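# Move the filled canister into the yellow bay

## Task

Of the four canisters, exactly one holds contents. Find it and place it in the yellow taped bay so that its whole footprint is inside the tape, with nothing resting on the tape. Leave the three empty canisters roughly at their starting spots. All four must end upright; any canister that topples or is left leaning means failure. The result only counts if everything stays put by itself, without the robot holding it.

## Robot and tools

ROBOT. A Hello Robot Stretch 3 with a single arm. It has a two-wheel base (0.33 m long, 0.34 m wide) that can drive straight or spin in place but cannot slide sideways. A lift rides up and down a mast, and the arm telescopes out to the robot's RIGHT, so reaching further forward or back means driving the base. Spins pivot about the point midway between the drive wheels, 0.05 m behind the front edge. With the arm in and the wrist folded, a spin sweeps a 0.28 m radius; an unfolded level wrist reaches beyond that.

FRAMES. Base frame: origin on the floor between the drive wheels, x forward, y left, z up. hand_pose is reported in this frame at the fingertip meeting point; with all wrist joints at zero its x points up, y back toward the mast, z to the rear. Odometry frame is the base frame as it was at the start. Heading runs -3.142 to 3.142, positive to the left.

execute_actions takes "actions", a list run in order (empty list = just report state and images). Each action may hold:
- "robot": either one command, a list of up to 8 commands run one after another (a queue; {"pause_s": s} with s up to 15 waits inside it), or {"stop": true} to brake everything and clear the queue.
- "steps": how long the action lasts, 1 to 450 control steps at 30 per second (default 1). {"steps": n} alone waits.
- "until": ends the action early once every listed condition holds.
A command may contain "base", "joints" and "contact_limits"; base and joint motions start together and keep running into later actions.

BASE (relative offsets, not poses, from where the base is when the command begins): exactly one of {"translate_m": d} in metres, positive forward, |d| at most 1; or {"rotate_rad": d} in radians, positive counter-clockwise seen from above, |d| at most 3.2.

JOINTS (absolute targets, by name; unnamed joints keep their current target): lift_m 0 to 1.1 (arm height); arm_m 0 to 0.52 (extension); wrist_yaw_rad -1.345 to 4.42 (0 along the arm, positive toward the front, 3.0 folded over the base); wrist_pitch_rad -1.57 to 0.451 (negative tips fingers down); wrist_roll_rad -2.911 to 2.911 (0 = fingers side by side); gripper_m -0.089 to 0.179 (larger is wider; actual fingertip gap is 0.007 m less when nearly shut, 0.025 m less fully open, zero below 0.007); head_pan_rad -3.953 to 1.73 (positive left, -1.57 looks along the arm); head_tilt_rad -1.53 to 0.419 (negative down).

CONTACT LIMITS: {"contact_limits": {"arm_m": e}} with e an effort percentage 1 to 100 makes that arm motion halt at that effort; smaller is gentler, too small stops instantly. It stays until the next arm_m command.

SPEED. Full speed (0.30 m/s, 1.9 rad/s) only with lift_m under 0.30, arm_m under 0.03 and wrist_yaw_rad over 2.54; otherwise 0.10 m/s and 0.63 rad/s.

GRIPPING. Command gripper_m below the object's width to grasp (lower squeezes harder, but a stall guard eases overly hard squeezes so things may slip). To let go, open to at least 0.02 above where contact began. Readings and "done" do not prove a grasp; check the images. Send a different value to re-squeeze.

SELF-COLLISION. Fold or unfold the wrist only with lift_m within 0.32 to 0.95, wrist_pitch_rad -0.4 and roll near 0. Once folded, lift may drop to 0.25. If wrist_yaw_rad goes under -0.4, keep pitch at -0.5 or lower.

UNTIL. {"robot": {"status": "ended"}} fires when nothing reads "moving" and the queue is not running (or immediately if the command is refused). Fields can be compared, e.g. {"lift_m": [">", 0.3]}, with =, !=, <, <=, >, >=; statuses take a word or ["!=", "moving"]. {"any": {"status": "ended"}} fires when any one motion or the queue finishes.

RESULTS. base_status shows progress as (moved of goal). joint_status per joint: moving, done, off_target, contact_stop (arm or lift pushed into something and went slack), time_out, stopped, not_commanded, torque_fault (wrist servo off about 10 s, limp). on_its_own appears when the robot changed a goal, a joint is slack or off, or base_tilt differs from its start value by 3 degrees or more. refused:/dropped: lines name rejected goals (counted from 0). Also: measured_speeds, motor_effort (% with peak in brackets; noisy and biased), base_odometry, turned_by_wheels/imu, base_tilt, lidar_m (12 sectors of 30 degrees, first straight ahead, counter-clockwise, plane 0.17 m high), wrist_depth_mm and head_depth_mm (7x7 grids of median depth). Each successful call returns one image per camera (head_camera 896x504, nav_camera 672x504, wrist_camera 644x364), taken at the end.

zoom_image: {"camera": name, "region": [x0, y0, x1, y1]} in that camera's pixels, origin top-left, at most 504 by 504.

finished_scene: {"scene": n} with the current scene's number; irreversible. Let all motion end before calling it.

AVOID. Pushing firmly with the gripper above about 0.45 m can tip the robot; never push twice after a contact_stop. Don't drive while holding or pushing something fixed. If the base snags or leans, reverse the last move in small steps, free the gripper, and lower lift_m to about 0.2 if still tipped. Avoid drops, slams, knocking canisters over, and long hard pushes that fault the wrist servos.

Each tool is called after "Emit:" in YAML: its name, and indented under it one key for each argument.

## Session

Emit:
execute_actions:
  actions: []

Scene clock: 0.00 s.
robot.base_odometry: x=+0.000 y=+0.000 heading=+0.000 (m, m, rad; robot's odometry frame)
robot.turned_by_wheels: +0.000 (rad since the last result)
robot.turned_by_imu: +0.000 (rad since the last result)
robot.base_tilt: forward=+0.0 right=-1.8 (deg)
robot.lidar_m: 0.82 0.93 1.68 1.72 0.91 1.74 1.80 1.12 2.08 1.13 1.13 2.01
robot.head_depth_mm: 1780 2306 2303 2281 2249 2269 2244 / 1575 2423 2429 2440 2379 2340 2288 / 1759 2521 2581 2555 2535 2567 2421 / 1751 2551 2735 2747 2719 2669 2463 / 1731 2496 2847 2816 2788 2755 2472 / 1736 2396 2444 2380 2383 2307 2264 / 1723 2193 2154 2094 2075 2049 2013
robot.base_status: not_commanded
robot.joint_positions: lift_m=+0.543 arm_m=+0.000 wrist_yaw_rad=+2.864 wrist_pitch_rad=-0.361 wrist_roll_rad=+0.000 gripper_m=+0.037 head_pan_rad=+0.019 head_tilt_rad=-0.007
robot.joint_goals: lift_m=+0.543 arm_m=+0.000 wrist_yaw_rad=+2.864 wrist_pitch_rad=-0.361 wrist_roll_rad=+0.000 gripper_m=+0.037 head_pan_rad=+0.019 head_tilt_rad=-0.007
robot.joint_status: lift_m=not_commanded arm_m=not_commanded wrist_yaw_rad=not_commanded wrist_pitch_rad=not_commanded wrist_roll_rad=not_commanded gripper_m=not_commanded head_pan_rad=not_commanded head_tilt_rad=not_commanded
robot.measured_speeds: translate_m=+0.000 rotate_rad=+0.000 lift_m=+0.000 arm_m=+0.000 wrist_yaw_rad=+0.000 wrist_pitch_rad=+0.000 wrist_roll_rad=+0.000 head_pan_rad=+0.000 head_tilt_rad=+0.000
robot: refusals=0 queue=idle queue_left=0
robot.motor_effort: left_wheel=+0 right_wheel=+0 lift_m=+26 arm_m=-2 wrist_yaw_rad=+0 wrist_pitch_rad=+8 wrist_roll_rad=+0 gripper_m=+0 head_pan_rad=+1 head_tilt_rad=+2 (%)
robot.hand_pose: x=+0.0422 y=+0.0777 z=+0.5689 quat_wxyz=(+0.222, +0.706, +0.030, +0.672) (m; robot's base frame)
robot.wrist_depth_mm: - - - - - - - / - - - - - - - / 794 - - - - - - / 750 - - - - - - / 829 - - - - 965 987 / 861 807 802 836 800 814 787 / 714 707 699 710 706 703 709
pictures: head_camera (sideways: a quarter turn clockwise sets it upright), nav_camera (sideways: a quarter turn counterclockwise sets it upright), wrist_camera
Images, in order (width x height): head_camera 896x504, nav_camera 672x504, wrist_camera 644x364.

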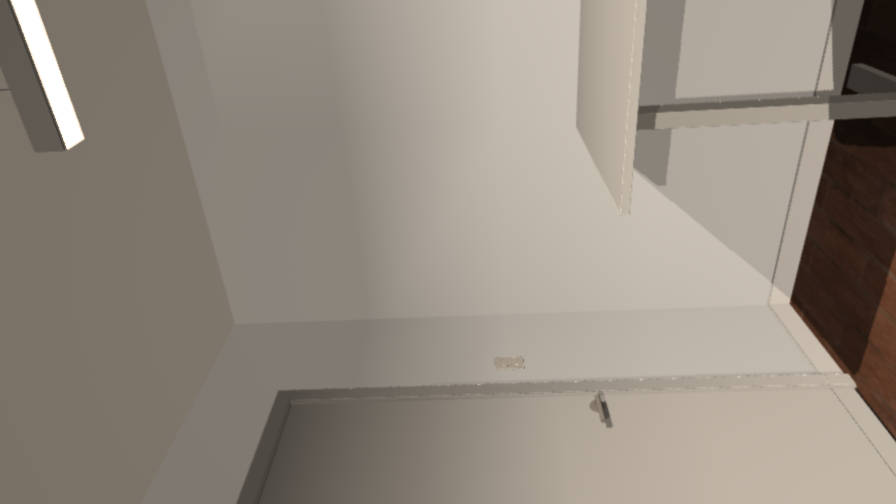

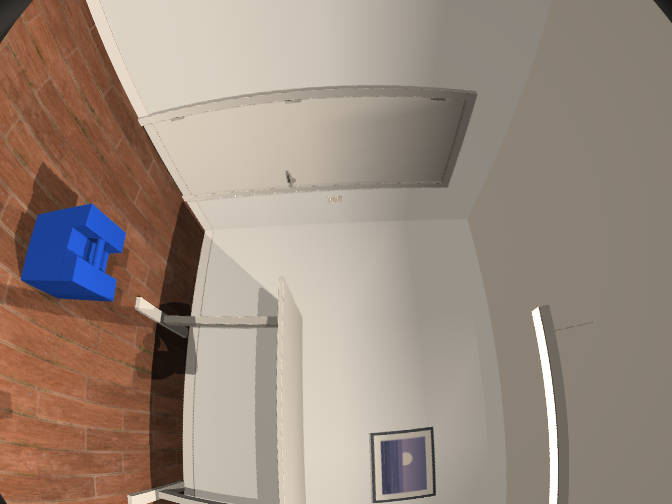

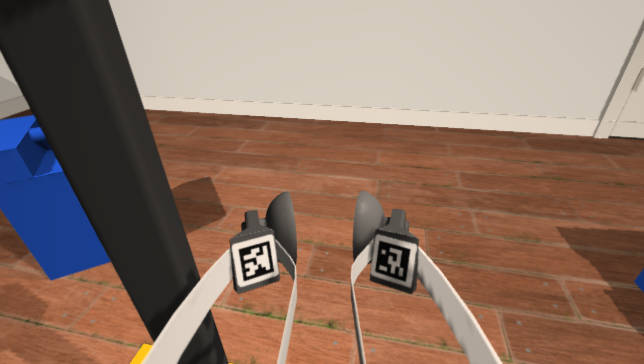

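Emit:
execute_actions:
  actions:
    - {"robot":{"joints":{"head_pan_rad":-1.4,"head_tilt_rad":-1.0}},"steps":150,"until":{"robot":{"status":"ended"}}}

Emit:
execute_actions:
  actions:
    - {"robot":{"joints":{"head_pan_rad":-3.6}},"steps":150,"until":{"robot":{"status":"ended"}}}

Scene clock: 6.30 s.
robot.base_odometry: x=+0.000 y=+0.000 heading=+0.000 (m, m, rad; robot's odometry frame)
robot.turned_by_wheels: +0.000 (rad since the last result)
robot.turned_by_imu: +0.001 (rad since the last result)
robot.base_tilt: forward=+0.1 right=-1.9 (deg)
robot.lidar_m: 0.82 0.93 1.67 1.71 0.91 1.74 1.79 1.12 2.08 1.13 1.13 2.01
robot.head_depth_mm: 1965 2128 1830 1562 1368 1221 - / 2124 2200 1840 1574 1372 1245 - / 2241 2225 1764 1604 1383 1265 - / 2395 2268 1452 1600 1394 1241 1108 / 2650 2299 1859 1609 1403 1244 1112 / 2739 2356 1930 1638 1415 1266 1126 / 2604 2389 1919 1656 1420 1255 1132
robot.base_status: not_commanded
robot.joint_positions: lift_m=+0.543 arm_m=+0.000 wrist_yaw_rad=+2.864 wrist_pitch_rad=-0.361 wrist_roll_rad=+0.000 gripper_m=+0.037 head_pan_rad=-1.393 head_tilt_rad=-0.987
robot.joint_goals: lift_m=+0.543 arm_m=+0.000 wrist_yaw_rad=+2.864 wrist_pitch_rad=-0.361 wrist_roll_rad=+0.000 gripper_m=+0.037 head_pan_rad=-1.400 head_tilt_rad=-1.000
robot.joint_status: lift_m=not_commanded arm_m=not_commanded wrist_yaw_rad=not_commanded wrist_pitch_rad=not_commanded wrist_roll_rad=not_commanded gripper_m=not_commanded head_pan_rad=done head_tilt_rad=done
robot.measured_speeds: translate_m=+0.000 rotate_rad=+0.000 lift_m=+0.000 arm_m=+0.000 wrist_yaw_rad=+0.000 wrist_pitch_rad=+0.000 wrist_roll_rad=+0.000 head_pan_rad=+0.000 head_tilt_rad=+0.000
robot: refusals=0 queue=done queue_left=0
robot.motor_effort: left_wheel=+0(0) right_wheel=+1(1) lift_m=+26(26) arm_m=-1(1) wrist_yaw_rad=+0(0) wrist_pitch_rad=+8(8) wrist_roll_rad=-1(0) gripper_m=+1(0) head_pan_rad=-3(47) head_tilt_rad=-4(31) (%)
robot.hand_pose: x=+0.0422 y=+0.0777 z=+0.5689 quat_wxyz=(+0.222, +0.706, +0.030, +0.672) (m; robot's base frame)
robot.wrist_depth_mm: - - - - - - - / - - - - - - - / 794 - - - - - - / 755 - - - - - - / 813 - - - - 939 946 / 862 818 820 832 795 802 807 / 716 705 703 695 716 712 688
pictures: head_camera (sideways: a quarter turn clockwise sets it upright), nav_camera (sideways: a quarter turn counterclockwise sets it upright), wrist_camera
camera_calibration (this result's frames):
head_camera: T_world_to_cam=[[-0.0974292, 0.803424, -0.587382, 0.779597], [0.983277, 0.168947, 0.0679894, -0.088508], [0.153861, -0.570936, -0.806449, 1.00152], [0, 0, 0, 1]] pos_world=[0.00888818, -0.0395872, 1.27162]
nav_camera: T_world_to_cam=[[0.0831168, -0.832114, 0.548341, -0.669107], [-0.985183, -0.151445, -0.0804868, 0.155273], [0.150018, -0.533526, -0.832373, 1.03796], [0, 0, 0, 1]] pos_world=[0.0528739, 0.0205196, 1.24336]
wrist_camera: T_world_to_cam=[[0.95967, -0.280347, -0.0209337, -0.0103428], [-0.172188, -0.527296, -0.832052, 0.548869], [0.222225, 0.8021, -0.554303, 0.417209], [0, 0, 0, 1]] pos_world=[0.0117201, -0.0481263, 0.687731]
Images, in order (width x height): head_camera 896x504, nav_camera 672x504, wrist_camera 644x364.

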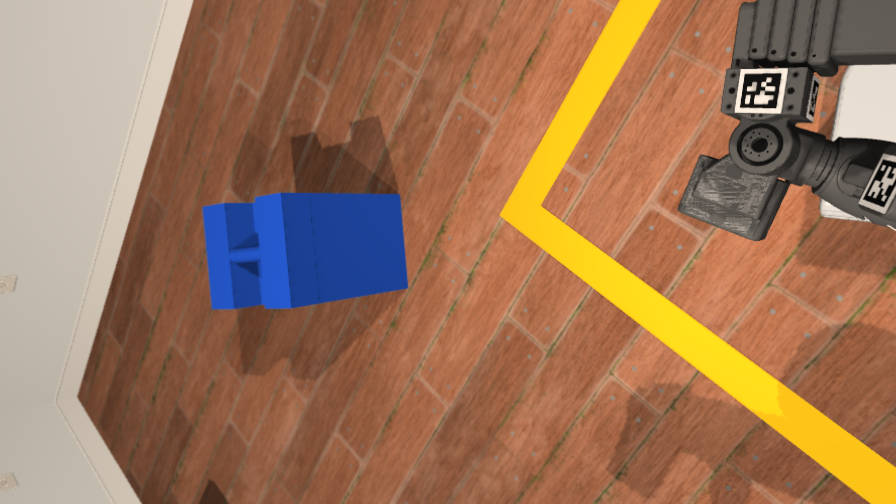

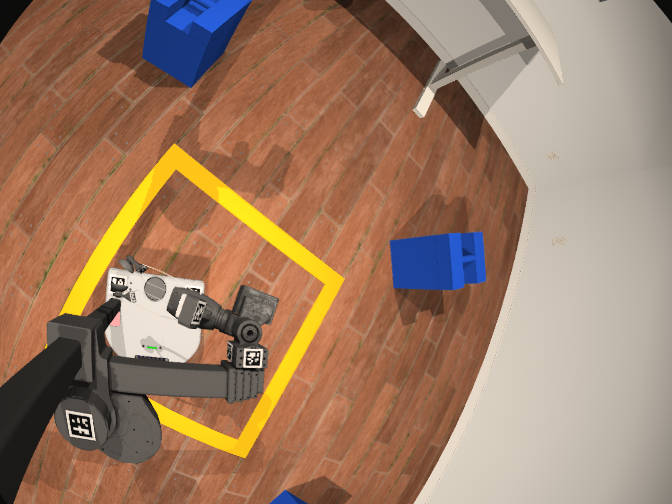

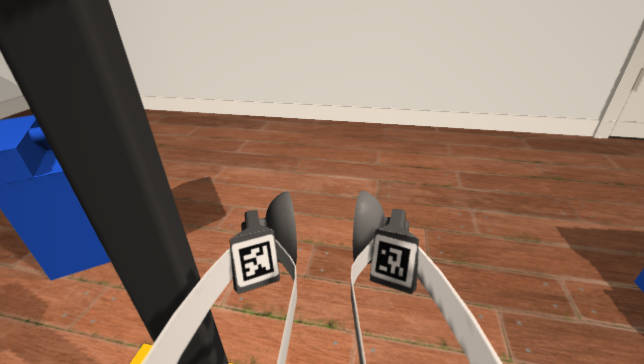

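Scene clock: 7.90 s.
robot.base_odometry: x=+0.000 y=+0.000 heading=+0.000 (m, m, rad; robot's odometry frame)
robot.turned_by_wheels: +0.000 (rad since the last result)
robot.turned_by_imu: +0.000 (rad since the last result)
robot.base_tilt: forward=+0.2 right=-1.8 (deg)
robot.lidar_m: 0.82 0.93 1.67 1.72 0.91 1.74 1.80 1.12 2.08 1.13 1.13 2.01
robot.head_depth_mm: 1603 1870 1815 1430 1383 - 1066 / 1596 1902 1865 1574 1383 - - / 1620 1880 1864 1590 1401 - - / 1619 1889 1868 1603 1436 - - / 1615 1899 1908 1628 1416 1222 - / 1620 1910 1907 1638 1412 1255 1146 / 1620 1896 1953 1639 1430 1256 1140
robot.base_status: not_commanded
robot.joint_positions: lift_m=+0.543 arm_m=+0.000 wrist_yaw_rad=+2.864 wrist_pitch_rad=-0.361 wrist_roll_rad=+0.000 gripper_m=+0.037 head_pan_rad=-3.593 head_tilt_rad=-0.988
robot.joint_goals: lift_m=+0.543 arm_m=+0.000 wrist_yaw_rad=+2.864 wrist_pitch_rad=-0.361 wrist_roll_rad=+0.000 gripper_m=+0.037 head_pan_rad=-3.600 head_tilt_rad=-1.000
robot.joint_status: lift_m=not_commanded arm_m=not_commanded wrist_yaw_rad=not_commanded wrist_pitch_rad=not_commanded wrist_roll_rad=not_commanded gripper_m=not_commanded head_pan_rad=done head_tilt_rad=done
robot.measured_speeds: translate_m=+0.000 rotate_rad=+0.000 lift_m=+0.000 arm_m=+0.000 wrist_yaw_rad=+0.000 wrist_pitch_rad=+0.000 wrist_roll_rad=+0.000 head_pan_rad=+0.000 head_tilt_rad=+0.000
robot: refusals=0 queue=done queue_left=0
robot.motor_effort: left_wheel=+0(0) right_wheel=+1(1) lift_m=+27(26) arm_m=-1(1) wrist_yaw_rad=+0(0) wrist_pitch_rad=+7(8) wrist_roll_rad=+0(0) gripper_m=+0(0) head_pan_rad=-4(45) head_tilt_rad=-3(3) (%)
robot.hand_pose: x=+0.0422 y=+0.0777 z=+0.5689 quat_wxyz=(+0.222, +0.706, +0.030, +0.672) (m; robot's base frame)
robot.wrist_depth_mm: - - - - - - - / - - - - - - - / 795 - - - - - - / 740 - - - - - - / 811 - - - - 944 975 / 859 818 797 823 803 793 802 / 732 698 718 711 695 681 678
pictures: head_camera (sideways: a quarter turn clockwise sets it upright), nav_camera (sideways: a quarter turn counterclockwise sets it upright), wrist_camera
camera_calibration (this result's frames):
head_camera: T_world_to_cam=[[0.707129, -0.394148, -0.58704, 0.774243], [-0.442086, -0.894392, 0.0679861, -0.0798088], [-0.55184, 0.211447, -0.806698, 1.00615], [0, 0, 0, 1]] pos_world=[-0.0275356, 0.0210371, 1.2716]
nav_camera: T_world_to_cam=[[-0.721888, 0.422596, 0.547987, -0.663736], [0.457363, 0.885631, -0.0804761, 0.146459], [-0.519324, 0.192534, -0.832607, 1.04235], [0, 0, 0, 1]] pos_world=[-0.00481377, -0.0499032, 1.24337]
wrist_camera: T_world_to_cam=[[0.95967, -0.280348, -0.0209335, -0.0103429], [-0.172188, -0.527296, -0.832052, 0.548869], [0.222225, 0.8021, -0.554303, 0.417209], [0, 0, 0, 1]] pos_world=[0.0117201, -0.0481263, 0.687731]
Images, in order (width x height): head_camera 896x504, nav_camera 672x504, wrist_camera 644x364.

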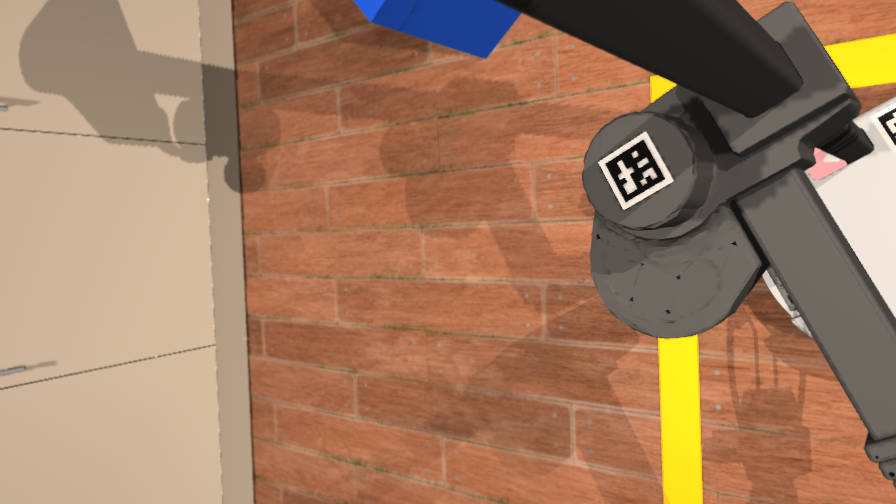

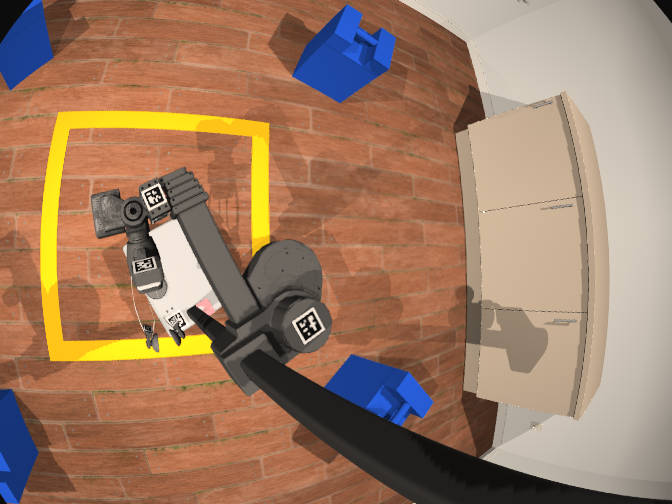

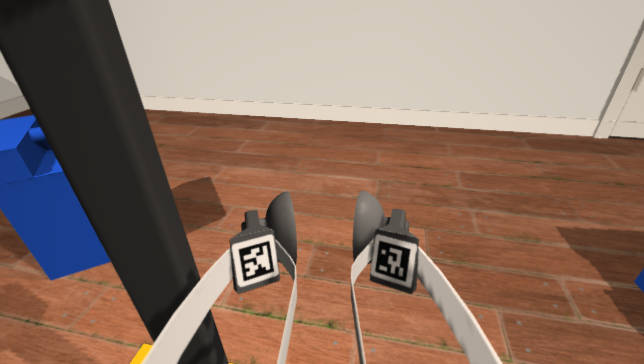

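Emit:
execute_actions:
  actions:
    - {"robot":[{"base":{"rotate_rad":1.78},"joints":{"head_pan_rad":-1.57,"wrist_yaw_rad":0,"wrist_pitch_rad":-0.4,"gripper_m":0}},{"joints":{"lift_m":0.15,"wrist_pitch_rad":0,"arm_m":0.3}}],"steps":450,"until":{"robot":{"status":"ended"}}}

Scene clock: 20.60 s.
robot.base_odometry: x=+0.000 y=+0.000 heading=+1.780 (m, m, rad; robot's odometry frame)
robot.turned_by_wheels: +1.780 (rad since the last result)
robot.turned_by_imu: +1.750 (rad since the last result)
robot.base_tilt: forward=+0.2 right=-1.9 (deg)
robot.lidar_m: 0.84 0.86 1.74 1.15 1.13 2.08 1.13 2.02 2.01 0.82 1.69 1.67
robot.head_depth_mm: 2221 2082 1815 1558 1360 1202 1108 / 2445 2192 1777 1543 1363 1240 - / 2537 2253 1366 1344 1430 1225 1130 / 2521 2265 1335 1492 1385 1239 1110 / 2190 2280 1896 1617 1407 1249 1113 / 1954 2174 1919 1634 1418 1254 1119 / 1769 1980 1947 1653 1420 1257 1129
robot.base_status: done (rotate_rad +1.7799 of +1.7800)
robot.joint_positions: lift_m=+0.150 arm_m=+0.300 wrist_yaw_rad=+0.000 wrist_pitch_rad=-0.020 wrist_roll_rad=+0.000 gripper_m=+0.000 head_pan_rad=-1.577 head_tilt_rad=-0.988
robot.joint_goals: lift_m=+0.150 arm_m=+0.300 wrist_yaw_rad=+0.000 wrist_pitch_rad=+0.000 wrist_roll_rad=+0.000 gripper_m=+0.000 head_pan_rad=-1.570 head_tilt_rad=-1.000
robot.joint_status: lift_m=done arm_m=done wrist_yaw_rad=done wrist_pitch_rad=done wrist_roll_rad=not_commanded gripper_m=done head_pan_rad=done head_tilt_rad=done
robot.measured_speeds: translate_m=+0.000 rotate_rad=+0.000 lift_m=+0.000 arm_m=+0.000 wrist_yaw_rad=+0.000 wrist_pitch_rad=+0.000 wrist_roll_rad=+0.000 head_pan_rad=+0.000 head_tilt_rad=+0.000
robot: refusals=0 queue=done queue_left=0
robot.motor_effort: left_wheel=-2(9) right_wheel=+2(5) lift_m=+21(27) arm_m=+2(2) wrist_yaw_rad=+0(3) wrist_pitch_rad=+10(10) wrist_roll_rad=+0(0) gripper_m=-2(82) head_pan_rad=+4(42) head_tilt_rad=-4(4) (%)
robot.hand_pose: x=-0.0213 y=-0.7004 z=+0.2596 quat_wxyz=(+0.707, +0.008, -0.707, -0.007) (m; robot's base frame)
robot.wrist_depth_mm: - - - - - - - / - - - 409 278 427 - / - - - 367 287 - - / - - - 356 297 - - / 849 825 779 - 300 750 824 / 610 598 575 388 303 539 565 / 464 459 451 397 341 449 444
pictures: head_camera (sideways: a quarter turn clockwise sets it upright), nav_camera (sideways: a quarter turn counterclockwise sets it upright), wrist_camera
camera_calibration (this result's frames):
head_camera: T_world_to_cam=[[0.0513514, 0.808015, -0.586919, 0.778086], [0.997588, -0.0140169, 0.0679849, -0.0885893], [0.0467061, -0.588995, -0.806786, 1.00262], [0, 0, 0, 1]] pos_world=[0.00159153, -0.039411, 1.27159]
nav_camera: T_world_to_cam=[[-0.0706757, -0.833577, 0.547863, -0.667547], [-0.996256, 0.0315787, -0.0804723, 0.155321], [0.049779, -0.5515, -0.832689, 1.03898], [0, 0, 0, 1]] pos_world=[0.0558408, 0.0116404, 1.24337]
wrist_camera: T_world_to_cam=[[-0.999761, -0.00177797, -0.0217819, -0.0204698], [0.0206837, 0.244835, -0.969344, 0.450904], [0.00705643, -0.969563, -0.24474, -0.441754], [0, 0, 0, 1]] pos_world=[-0.0266741, -0.538742, 0.32852]
Images, in order (width x height): head_camera 896x504, nav_camera 672x504, wrist_camera 644x364.

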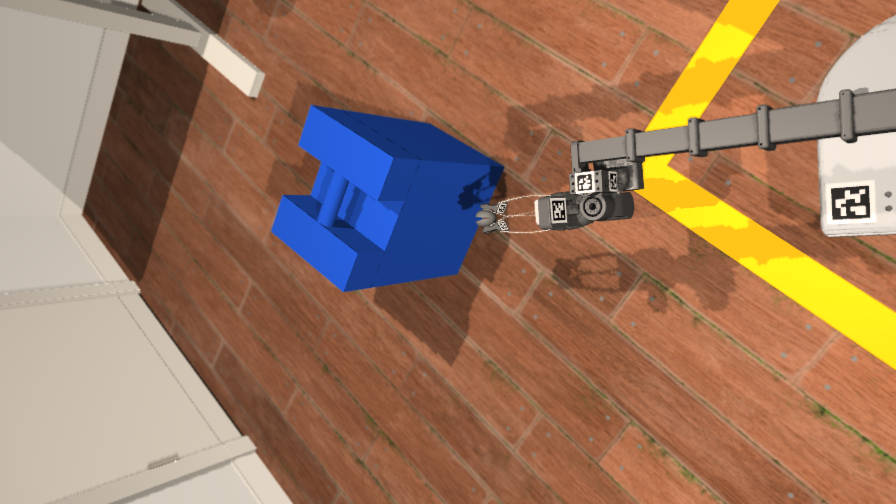

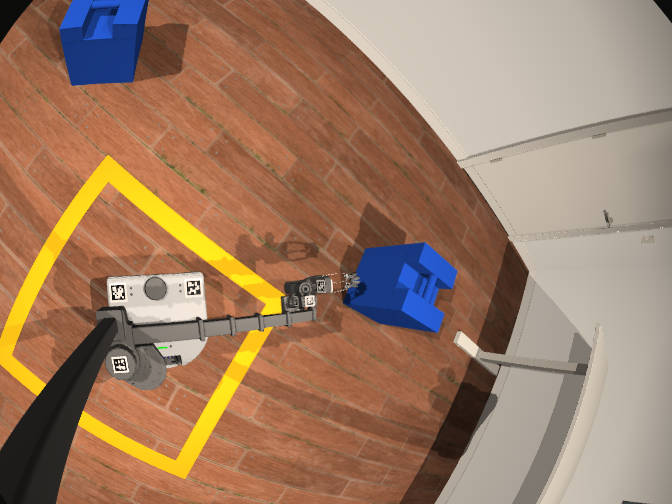

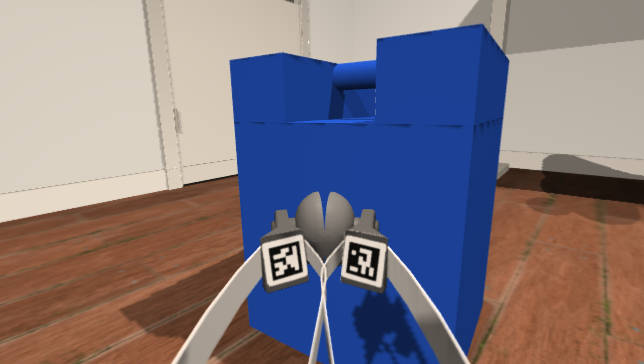

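Emit:
execute_actions:
  actions:
    - {"robot":[{"base":{"rotate_rad":-0.04},"joints":{"lift_m":0.05,"arm_m":0.4}},{"joints":{"arm_m":0.47},"contact_limits":{"arm_m":12}}],"steps":450,"until":{"robot":{"status":"ended"}}}

Scene clock: 26.60 s.
robot.base_odometry: x=+0.000 y=+0.000 heading=+1.741 (m, m, rad; robot's odometry frame)
robot.turned_by_wheels: -0.039 (rad since the last result)
robot.turned_by_imu: -0.037 (rad since the last result)
robot.base_tilt: forward=+0.0 right=-1.7 (deg)
robot.lidar_m: 0.84 0.85 1.74 1.17 1.14 2.08 1.13 2.02 2.01 0.82 1.70 1.67
robot.head_depth_mm: 2193 2099 1823 1557 1359 1211 1100 / 2377 2217 1842 1572 1364 1219 1128 / 2571 2244 1322 1376 1357 1216 1133 / 2627 2265 1346 1447 1382 1232 1112 / 2306 2301 1890 1615 1407 1241 1114 / 2036 2229 1920 1618 1413 1252 1119 / 1830 2000 1922 1634 1435 1258 1129
robot.base_status: done (rotate_rad -0.0390 of -0.0400)
robot.joint_positions: lift_m=+0.050 arm_m=+0.456 wrist_yaw_rad=+0.043 wrist_pitch_rad=-0.033 wrist_roll_rad=+0.000 gripper_m=+0.000 head_pan_rad=-1.577 head_tilt_rad=-0.988
robot.joint_goals: lift_m=+0.050 arm_m=+0.456 wrist_yaw_rad=+0.000 wrist_pitch_rad=+0.000 wrist_roll_rad=+0.000 gripper_m=+0.000 head_pan_rad=-1.570 head_tilt_rad=-1.000
robot.joint_status: lift_m=done arm_m=contact_stop wrist_yaw_rad=done wrist_pitch_rad=done wrist_roll_rad=not_commanded gripper_m=done head_pan_rad=done head_tilt_rad=done
robot.measured_speeds: translate_m=+0.000 rotate_rad=+0.001 lift_m=+0.000 arm_m=-0.007 wrist_yaw_rad=+0.090 wrist_pitch_rad=+0.000 wrist_roll_rad=+0.000 head_pan_rad=+0.000 head_tilt_rad=+0.000
robot: refusals=0 queue=dropped queue_left=0
robot.on_its_own: arm_m is slack since a contact_stop, until your next command for it (your +0.470 is given up)
robot.motor_effort: left_wheel=+21(22) right_wheel=-18(17) lift_m=+21(19) arm_m=+6(13) wrist_yaw_rad=-41(42) wrist_pitch_rad=+17(17) wrist_roll_rad=-1(0) gripper_m=-6(6) head_pan_rad=+4(4) head_tilt_rad=-4(2) (%)
robot.contact_limits: arm_m 12 (drawing in: default 20, maximum 33; extending or still: default 26, maximum 43)
robot.hand_pose: x=-0.0104 y=-0.8557 z=+0.1565 quat_wxyz=(+0.708, +0.027, -0.706, +0.003) (m; robot's base frame)
robot.wrist_depth_mm: 925 - 199 162 138 120 107 / 961 - 208 168 141 123 111 / 985 - 220 176 147 126 116 / 928 838 229 180 151 129 120 / 576 562 249 - 157 133 460 / 405 401 263 200 159 138 364 / 308 308 262 206 175 142 291
pictures: head_camera (sideways: a quarter turn clockwise sets it upright), nav_camera (sideways: a quarter turn counterclockwise sets it upright), wrist_camera
camera_calibration (this result's frames):
head_camera: T_world_to_cam=[[0.0513526, 0.808037, -0.58689, 0.778048], [0.997588, -0.0140207, 0.0679846, -0.0885889], [0.0467055, -0.588965, -0.806808, 1.00265], [0, 0, 0, 1]] pos_world=[0.00159149, -0.0394099, 1.27159]
nav_camera: T_world_to_cam=[[-0.0706769, -0.833597, 0.547832, -0.667507], [-0.996256, 0.031583, -0.0804713, 0.15532], [0.0497785, -0.551469, -0.832709, 1.03901], [0, 0, 0, 1]] pos_world=[0.0558408, 0.0116424, 1.24337]
wrist_camera: T_world_to_cam=[[-0.998785, -0.0441911, -0.0218095, -0.0483709], [0.00971889, 0.257234, -0.9663, 0.398773], [0.048312, -0.965338, -0.256492, -0.611737], [0, 0, 0, 1]] pos_world=[-0.0226335, -0.695249, 0.227374]
Images, in order (width x height): head_camera 896x504, nav_camera 672x504, wrist_camera 644x364.

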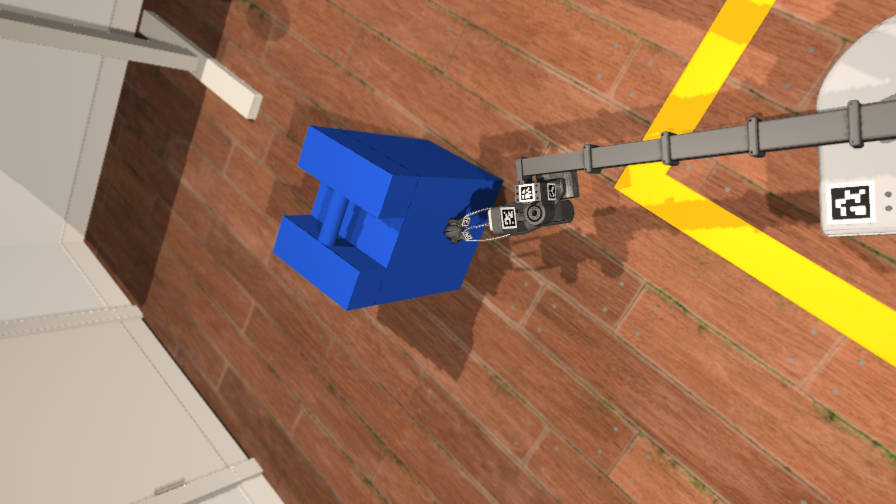

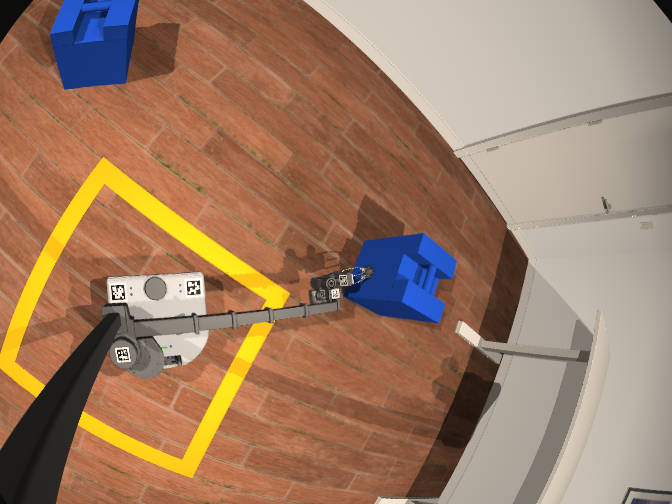

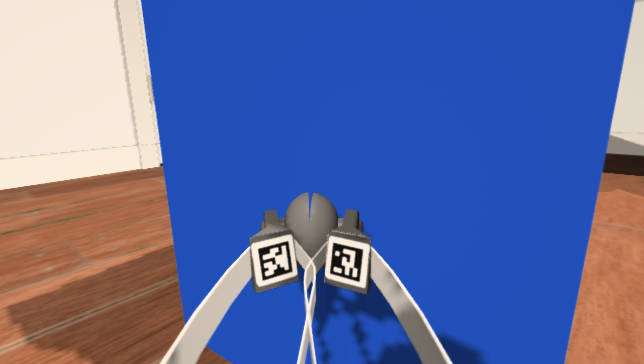

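Emit:
execute_actions:
  actions:
    - {"robot":[{"joints":{"arm_m":0.38}},{"base":{"rotate_rad":1.88}},{"joints":{"arm_m":0.48},"contact_limits":{"arm_m":12}}],"steps":450,"until":{"robot":{"status":"ended"}}}

Scene clock: 36.83 s.
robot.base_odometry: x=+0.000 y=+0.000 heading=-2.663 (m, m, rad; robot's odometry frame)
robot.turned_by_wheels: +1.879 (rad since the last result)
robot.turned_by_imu: +1.847 (rad since the last result)
robot.base_tilt: forward=+0.0 right=-1.7 (deg)
robot.lidar_m: 1.12 2.08 1.12 1.13 2.38 0.82 0.89 1.67 1.70 0.89 1.74 1.77
robot.head_depth_mm: 1852 2050 1814 1567 1351 1209 1105 / 2033 2162 1834 1557 1374 1212 1124 / 2281 2251 1790 1529 1359 1226 1128 / 2558 2271 1351 1461 1387 1236 1109 / 2545 2309 1760 1546 1398 1244 1110 / 1765 1977 1921 1636 1417 1247 1118 / 1614 1812 1934 1658 1418 1270 1132
robot.base_status: done (rotate_rad +1.8799 of +1.8800)
robot.joint_positions: lift_m=+0.050 arm_m=+0.480 wrist_yaw_rad=+0.062 wrist_pitch_rad=-0.021 wrist_roll_rad=+0.000 gripper_m=+0.000 head_pan_rad=-1.577 head_tilt_rad=-0.988
robot.joint_goals: lift_m=+0.050 arm_m=+0.480 wrist_yaw_rad=+0.063 wrist_pitch_rad=+0.000 wrist_roll_rad=+0.000 gripper_m=+0.000 head_pan_rad=-1.570 head_tilt_rad=-1.000
robot.joint_status: lift_m=done arm_m=done wrist_yaw_rad=done wrist_pitch_rad=done wrist_roll_rad=not_commanded gripper_m=done head_pan_rad=done head_tilt_rad=done
robot.measured_speeds: translate_m=+0.000 rotate_rad=+0.000 lift_m=+0.000 arm_m=+0.000 wrist_yaw_rad=+0.000 wrist_pitch_rad=+0.000 wrist_roll_rad=+0.000 head_pan_rad=+0.000 head_tilt_rad=+0.000
robot: refusals=0 queue=done queue_left=0
robot.on_its_own: wrist_yaw_rad is held at +0.063, not at your +0.000, by its stall guard, which is not easing now
robot.motor_effort: left_wheel=-4(23) right_wheel=+3(19) lift_m=+21(22) arm_m=+3(4) wrist_yaw_rad=+1(43) wrist_pitch_rad=+10(16) wrist_roll_rad=+0(0) gripper_m=-2(6) head_pan_rad=+4(3) head_tilt_rad=-3(4) (%)
robot.contact_limits: arm_m 12 (drawing in: default 20, maximum 33; extending or still: default 26, maximum 43)
robot.hand_pose: x=-0.0057 y=-0.8798 z=+0.1595 quat_wxyz=(+0.707, +0.029, -0.706, +0.014) (m; robot's base frame)
robot.wrist_depth_mm: 216 198 180 166 153 - 926 / 224 205 186 172 158 - 907 / 840 215 195 176 163 - 938 / 904 224 201 183 169 944 897 / 544 233 213 - 173 560 554 / 413 248 224 199 178 402 393 / 318 262 229 208 192 310 308
pictures: head_camera (sideways: a quarter turn clockwise sets it upright), nav_camera (sideways: a quarter turn counterclockwise sets it upright), wrist_camera
camera_calibration (this result's frames):
head_camera: T_world_to_cam=[[0.0513448, 0.808076, -0.586837, 0.777979], [0.997588, -0.0140153, 0.0679841, -0.0885883], [0.0467116, -0.588912, -0.806846, 1.0027], [0, 0, 0, 1]] pos_world=[0.00159189, -0.039408, 1.27159]
nav_camera: T_world_to_cam=[[-0.0706689, -0.833634, 0.547778, -0.667436], [-0.996257, 0.0315784, -0.0804697, 0.155318], [0.0497843, -0.551414, -0.832745, 1.03905], [0, 0, 0, 1]] pos_world=[0.0558408, 0.0116468, 1.24337]
wrist_camera: T_world_to_cam=[[-0.997785, -0.0628307, -0.0218389, -0.0610469], [0.00572021, 0.246051, -0.96924, 0.398423], [0.0662715, -0.967218, -0.245147, -0.637837], [0, 0, 0, 1]] pos_world=[-0.0209204, -0.718795, 0.228471]
Images, in order (width x height): head_camera 896x504, nav_camera 672x504, wrist_camera 644x364.

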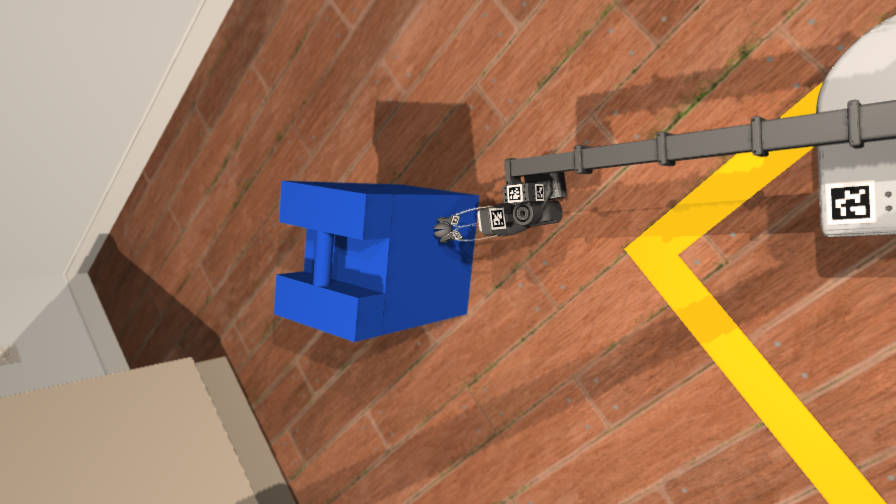

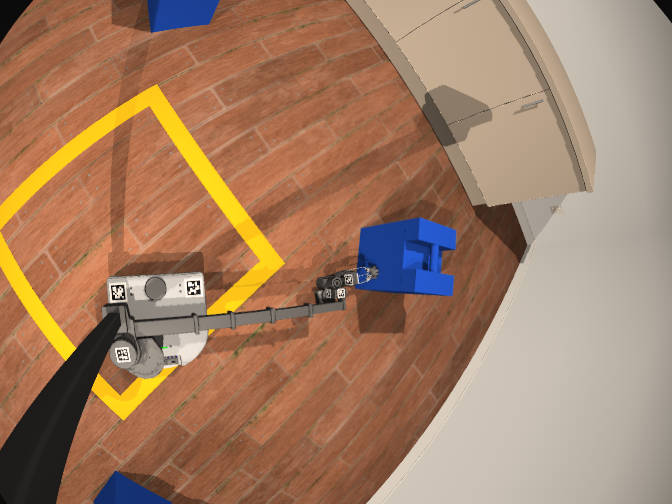

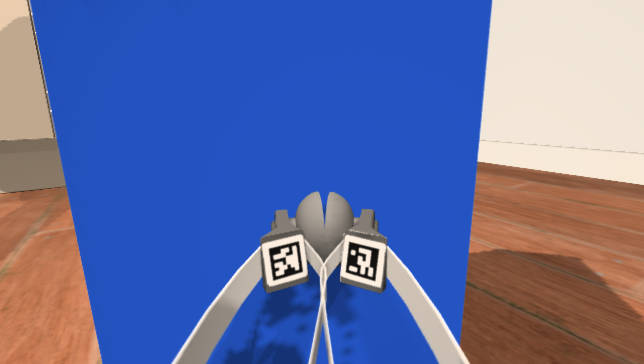

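Emit:
execute_actions:
  actions:
    - {"robot":[{"base":{"rotate_rad":-3.01},"joints":{"arm_m":0,"lift_m":0.34,"wrist_pitch_rad":-0.4,"head_pan_rad":0}},{"joints":{"wrist_yaw_rad":3}},{"joints":{"lift_m":0.26},"base":{"translate_m":1}},{"base":{"translate_m":0.21}},{"base":{"rotate_rad":-1.36}},{"base":{"translate_m":0.57}},{"base":{"rotate_rad":-2.1}}],"steps":450,"until":{"robot":{"status":"ended"}}}
    - {"steps":450,"until":{"robot":{"status":"ended"}}}

Scene clock: 70.33 s.
robot.base_odometry: x=+1.409 y=+0.305 heading=-2.850 (m, m, rad; robot's odometry frame)
robot.turned_by_wheels: -6.470 (rad since the last result)
robot.turned_by_imu: -6.337 (rad since the last result)
robot.base_tilt: forward=+0.0 right=-1.9 (deg)
robot.lidar_m: 0.27 0.35 1.67 1.47 1.26 1.27 0.87 0.75 0.74 0.90 1.56 0.43
robot.head_depth_mm: 2754 2184 1807 1555 1359 1205 1081 / 2810 2186 1839 1572 1364 1217 1097 / 2807 2242 1860 1576 964 1152 1097 / 2376 2290 1893 1592 1014 977 1109 / 2712 2325 1909 1613 994 1202 1113 / 2947 2346 1924 1631 1404 1253 1119 / 2880 2374 1943 1644 1424 1261 1126
robot.base_status: done (rotate_rad -2.0999 of -2.1000)
robot.joint_positions: lift_m=+0.260 arm_m=+0.000 wrist_yaw_rad=+2.999 wrist_pitch_rad=-0.416 wrist_roll_rad=+0.000 gripper_m=+0.000 head_pan_rad=-0.007 head_tilt_rad=-0.989
robot.joint_goals: lift_m=+0.260 arm_m=+0.000 wrist_yaw_rad=+3.000 wrist_pitch_rad=-0.400 wrist_roll_rad=+0.000 gripper_m=+0.000 head_pan_rad=+0.000 head_tilt_rad=-1.000
robot.joint_status: lift_m=done arm_m=done wrist_yaw_rad=done wrist_pitch_rad=done wrist_roll_rad=not_commanded gripper_m=done head_pan_rad=done head_tilt_rad=done
robot.measured_speeds: translate_m=+0.000 rotate_rad=+0.000 lift_m=+0.000 arm_m=+0.000 wrist_yaw_rad=+0.000 wrist_pitch_rad=+0.000 wrist_roll_rad=+0.000 head_pan_rad=+0.000 head_tilt_rad=+0.000
robot: refusals=0 queue=done queue_left=0
robot.motor_effort: left_wheel=+2(16) right_wheel=-1(6) lift_m=+21(33) arm_m=-4(3) wrist_yaw_rad=+1(5) wrist_pitch_rad=+8(9) wrist_roll_rad=+0(1) gripper_m=-2(2) head_pan_rad=+4(43) head_tilt_rad=-2(4) (%)
robot.hand_pose: x=+0.0106 y=+0.0772 z=+0.2734 quat_wxyz=(+0.195, +0.700, +0.097, +0.680) (m; robot's base frame)
robot.wrist_depth_mm: 911 - - - - - - / 964 701 - - - - - / 881 791 873 857 859 855 801 / 673 679 686 653 650 656 636 / 556 557 - - 542 533 531 / 477 497 - - 450 450 437 / - - - - 396 390 380
pictures: head_camera (sideways: a quarter turn clockwise sets it upright), nav_camera (sideways: a quarter turn counterclockwise sets it upright), wrist_camera
camera_calibration (this result's frames):
head_camera: T_world_to_cam=[[-0.808536, 0.0517991, -0.586162, 0.782345], [0.0146288, 0.99758, 0.0679775, -0.0825835], [0.588265, 0.0463874, -0.807337, 1.00003], [0, 0, 0, 1]] pos_world=[0.0454802, -0.00452995, 1.27156]
nav_camera: T_world_to_cam=[[0.834051, -0.0711372, 0.547082, -0.672048], [-0.0322016, -0.996238, -0.0804484, 0.149409], [0.550747, 0.0494812, -0.833204, 1.0366], [0, 0, 0, 1]] pos_world=[-0.0055678, 0.0497476, 1.24338]
wrist_camera: T_world_to_cam=[[0.988592, -0.149205, -0.0206098, 0.00310022], [-0.105759, -0.590185, -0.800311, 0.292802], [0.107246, 0.79336, -0.599231, 0.275084], [0, 0, 0, 1]] pos_world=[-0.00160017, -0.044971, 0.399236]
Images, in order (width x height): head_camera 896x504, nav_camera 672x504, wrist_camera 644x364.

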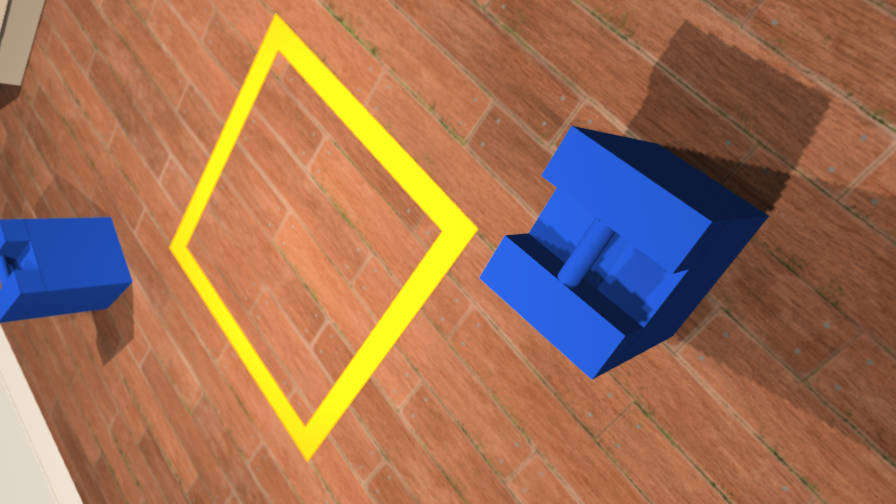

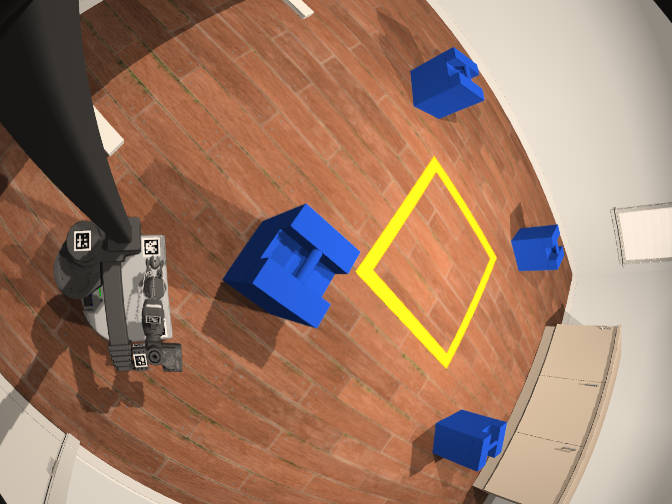

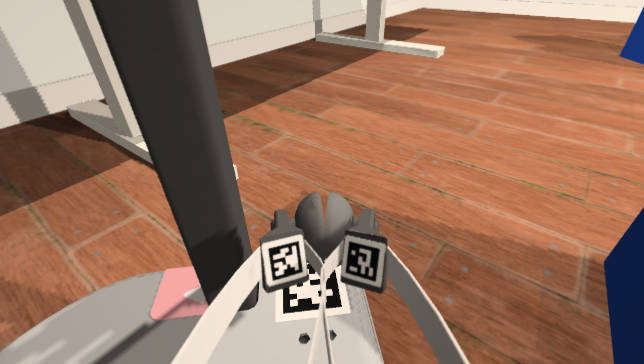

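Aligned. Lift raised for slow speed.

Emit:
execute_actions:
  actions:
    - {"robot":[{"base":{"rotate_rad":0.04},"joints":{"lift_m":0.5}},{"base":{"translate_m":0.9}}],"steps":450,"until":{"robot":{"status":"ended"}}}

Scene clock: 86.50 s.
robot.base_odometry: x=+0.558 y=+0.012 heading=-2.809 (m, m, rad; robot's odometry frame)
robot.turned_by_wheels: +0.041 (rad since the last result)
robot.turned_by_imu: +0.042 (rad since the last result)
robot.base_tilt: forward=+0.1 right=-1.8 (deg)
robot.lidar_m: - - 0.15 0.20 1.87 1.44 1.60 1.43 1.43 1.70 1.22 2.26
robot.head_depth_mm: 2716 2193 1834 1559 1362 1199 1089 / 2796 2227 1840 1557 1383 1211 1086 / 2848 1887 1867 1580 1368 1218 792 / 2782 1824 1871 1595 1390 919 797 / 2685 2324 1884 1626 1392 1237 805 / 2458 2328 1914 1623 1406 1230 789 / 2274 2340 1930 1653 1424 1253 1130
robot.base_status: off_target (translate_m +0.8999 of +0.9000)
robot.joint_positions: lift_m=+0.500 arm_m=+0.000 wrist_yaw_rad=+3.000 wrist_pitch_rad=-0.416 wrist_roll_rad=+0.000 gripper_m=+0.000 head_pan_rad=-0.006 head_tilt_rad=-0.990
robot.joint_goals: lift_m=+0.500 arm_m=+0.000 wrist_yaw_rad=+3.000 wrist_pitch_rad=-0.400 wrist_roll_rad=+0.000 gripper_m=+0.000 head_pan_rad=+0.000 head_tilt_rad=-1.000
robot.joint_status: lift_m=done arm_m=done wrist_yaw_rad=done wrist_pitch_rad=done wrist_roll_rad=not_commanded gripper_m=done head_pan_rad=done head_tilt_rad=done
robot.measured_speeds: translate_m=+0.000 rotate_rad=+0.000 lift_m=+0.000 arm_m=+0.000 wrist_yaw_rad=+0.000 wrist_pitch_rad=+0.000 wrist_roll_rad=+0.000 head_pan_rad=+0.000 head_tilt_rad=+0.000
robot: refusals=0 queue=done queue_left=0
robot.on_its_own: left_wheel is at rest, and its effort (+43) is outside its rest range (-18 to +18)
robot.motor_effort: left_wheel=+43(63) right_wheel=+3(21) lift_m=+30(33) arm_m=-3(3) wrist_yaw_rad=+0(1) wrist_pitch_rad=+8(9) wrist_roll_rad=+0(0) gripper_m=-2(2) head_pan_rad=+3(4) head_tilt_rad=-2(3) (%)
robot.hand_pose: x=+0.0105 y=+0.0771 z=+0.5129 quat_wxyz=(+0.195, +0.700, +0.097, +0.680) (m; robot's base frame)
robot.wrist_depth_mm: - - - - - - - / - - - - - - - / - - - - - - - / - - - - - - - / 872 921 - - 335 339 817 / 745 754 713 703 348 341 708 / 653 645 - 615 327 280 330
pictures: head_camera (sideways: a quarter turn clockwise sets it upright), nav_camera (sideways: a quarter turn counterclockwise sets it upright), wrist_camera
camera_calibration (this result's frames):
head_camera: T_world_to_cam=[[-0.809314, 0.0514336, -0.58512, 0.780991], [0.0142596, 0.997586, 0.0679672, -0.0825677], [0.587203, 0.0466633, -0.808094, 1.00102], [0, 0, 0, 1]] pos_world=[0.0454431, -0.00451168, 1.2715]
nav_camera: T_world_to_cam=[[0.834788, -0.0707597, 0.546006, -0.670652], [-0.031849, -0.996252, -0.0804154, 0.149364], [0.54965, 0.04974, -0.833913, 1.03752], [0, 0, 0, 1]] pos_world=[-0.00566595, 0.0497427, 1.24339]
wrist_camera: T_world_to_cam=[[0.988637, -0.148902, -0.0206051, 0.00808278], [-0.105642, -0.590715, -0.799935, 0.484243], [0.10694, 0.793022, -0.599733, 0.418902], [0, 0, 0, 1]] pos_world=[-0.00163211, -0.0449454, 0.638759]
Images, in order (width x height): head_camera 896x504, nav_camera 672x504, wrist_camera 644x364.

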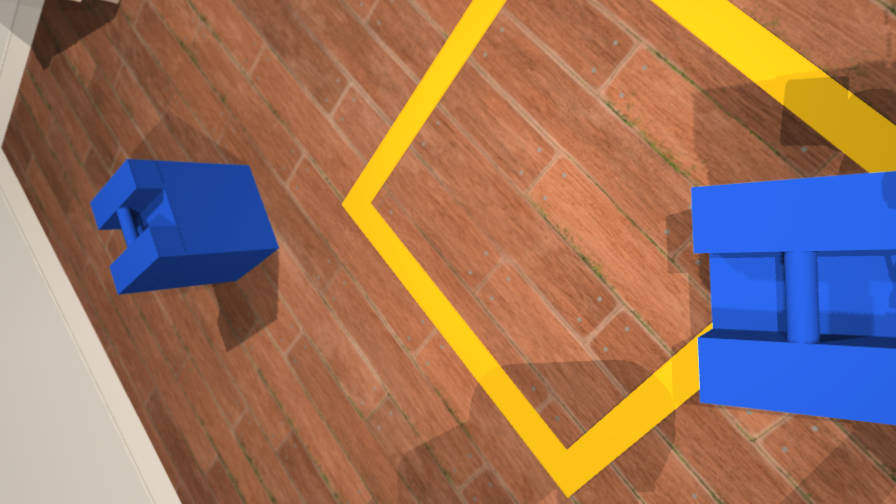

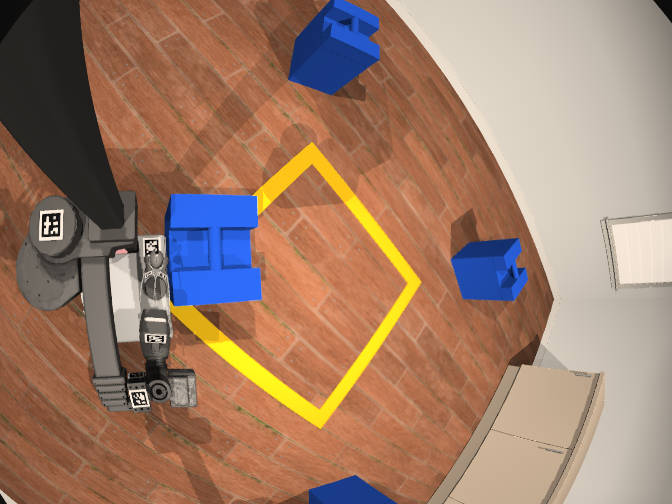

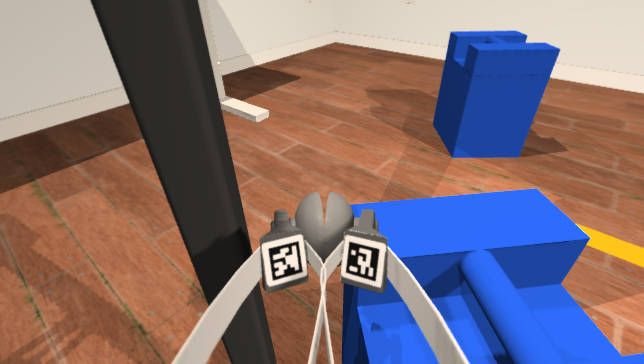

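Emit:
execute_actions:
  actions:
    - {"robot":[{"base":{"translate_m":0.5}},{"base":{"translate_m":-0.15},"joints":{"head_tilt_rad":-1.3}}],"steps":450,"until":{"robot":{"status":"ended"}}}

Scene clock: 97.87 s.
robot.base_odometry: x=+0.227 y=-0.103 heading=-2.810 (m, m, rad; robot's odometry frame)
robot.turned_by_wheels: -0.001 (rad since the last result)
robot.turned_by_imu: +0.001 (rad since the last result)
robot.base_tilt: forward=+0.0 right=-1.9 (deg)
robot.lidar_m: 0.20 0.20 0.28 0.95 2.11 1.75 1.89 1.68 1.69 1.12 1.15 2.03
robot.head_depth_mm: 1671 1536 1409 1322 1235 - - / 1690 1550 1427 1332 1244 1190 - / 1508 1571 1452 1333 1238 - - / 1436 1576 1453 943 1086 1205 - / 1697 1581 1462 977 1061 1205 - / 1755 1608 1462 970 1256 1201 - / 1771 1617 1482 1383 1287 1203 1147
robot.base_status: done (translate_m -0.1500 of -0.1500)
robot.joint_positions: lift_m=+0.500 arm_m=+0.000 wrist_yaw_rad=+3.000 wrist_pitch_rad=-0.416 wrist_roll_rad=+0.000 gripper_m=+0.000 head_pan_rad=-0.006 head_tilt_rad=-1.285
robot.joint_goals: lift_m=+0.500 arm_m=+0.000 wrist_yaw_rad=+3.000 wrist_pitch_rad=-0.400 wrist_roll_rad=+0.000 gripper_m=+0.000 head_pan_rad=+0.000 head_tilt_rad=-1.300
robot.joint_status: lift_m=done arm_m=done wrist_yaw_rad=done wrist_pitch_rad=done wrist_roll_rad=not_commanded gripper_m=done head_pan_rad=done head_tilt_rad=done
robot.measured_speeds: translate_m=+0.000 rotate_rad=+0.000 lift_m=+0.000 arm_m=+0.000 wrist_yaw_rad=+0.000 wrist_pitch_rad=+0.000 wrist_roll_rad=+0.000 head_pan_rad=+0.000 head_tilt_rad=+0.000
robot: refusals=0 queue=done queue_left=0
robot.motor_effort: left_wheel=+0(58) right_wheel=+1(8) lift_m=+30(30) arm_m=-4(3) wrist_yaw_rad=+0(0) wrist_pitch_rad=+8(8) wrist_roll_rad=+0(1) gripper_m=-1(2) head_pan_rad=+3(4) head_tilt_rad=-4(19) (%)
robot.hand_pose: x=+0.0105 y=+0.0771 z=+0.5129 quat_wxyz=(+0.195, +0.700, +0.097, +0.680) (m; robot's base frame)
robot.wrist_depth_mm: - - - - - - - / - - - - 961 - - / - - - - - - - / - - - - - - - / 890 890 - - 857 354 342 / 737 739 734 716 694 362 352 / 642 668 - 625 621 337 324
pictures: head_camera (sideways: a quarter turn clockwise sets it upright), nav_camera (sideways: a quarter turn counterclockwise sets it upright), wrist_camera
camera_calibration (this result's frames):
head_camera: T_world_to_cam=[[-0.944299, 0.0522715, -0.32491, 0.442875], [0.0336386, 0.997465, 0.0627066, -0.075812], [0.327364, 0.0482843, -0.943664, 1.17876], [0, 0, 0, 1]] pos_world=[0.0348718, -0.00444567, 1.26101]
nav_camera: T_world_to_cam=[[0.957317, -0.0715198, 0.280052, -0.324996], [-0.0540838, -0.996114, -0.0695107, 0.135274], [0.283935, 0.0513975, -0.957465, 1.19965], [0, 0, 0, 1]] pos_world=[-0.0221816, 0.0498455, 1.24904]
wrist_camera: T_world_to_cam=[[0.988637, -0.148902, -0.0206052, 0.00808283], [-0.105642, -0.590715, -0.799935, 0.484243], [0.10694, 0.793022, -0.599733, 0.418902], [0, 0, 0, 1]] pos_world=[-0.0016321, -0.0449454, 0.638759]
Images, in order (width x height): head_camera 896x504, nav_camera 672x504, wrist_camera 644x364.

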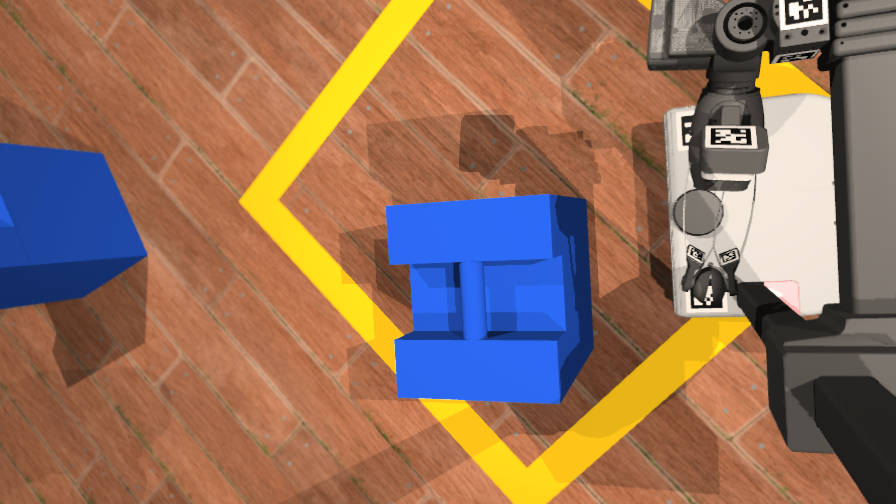

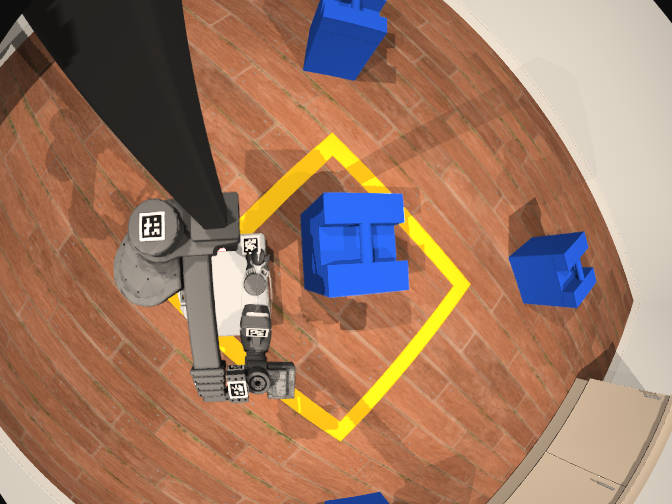

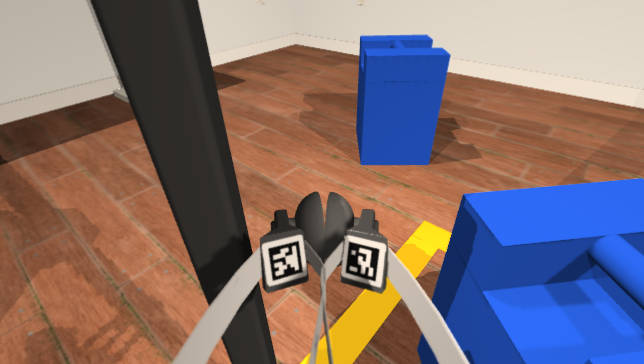

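Emit:
finished_scene:
  scene: 1

The scene is finished: the task was done.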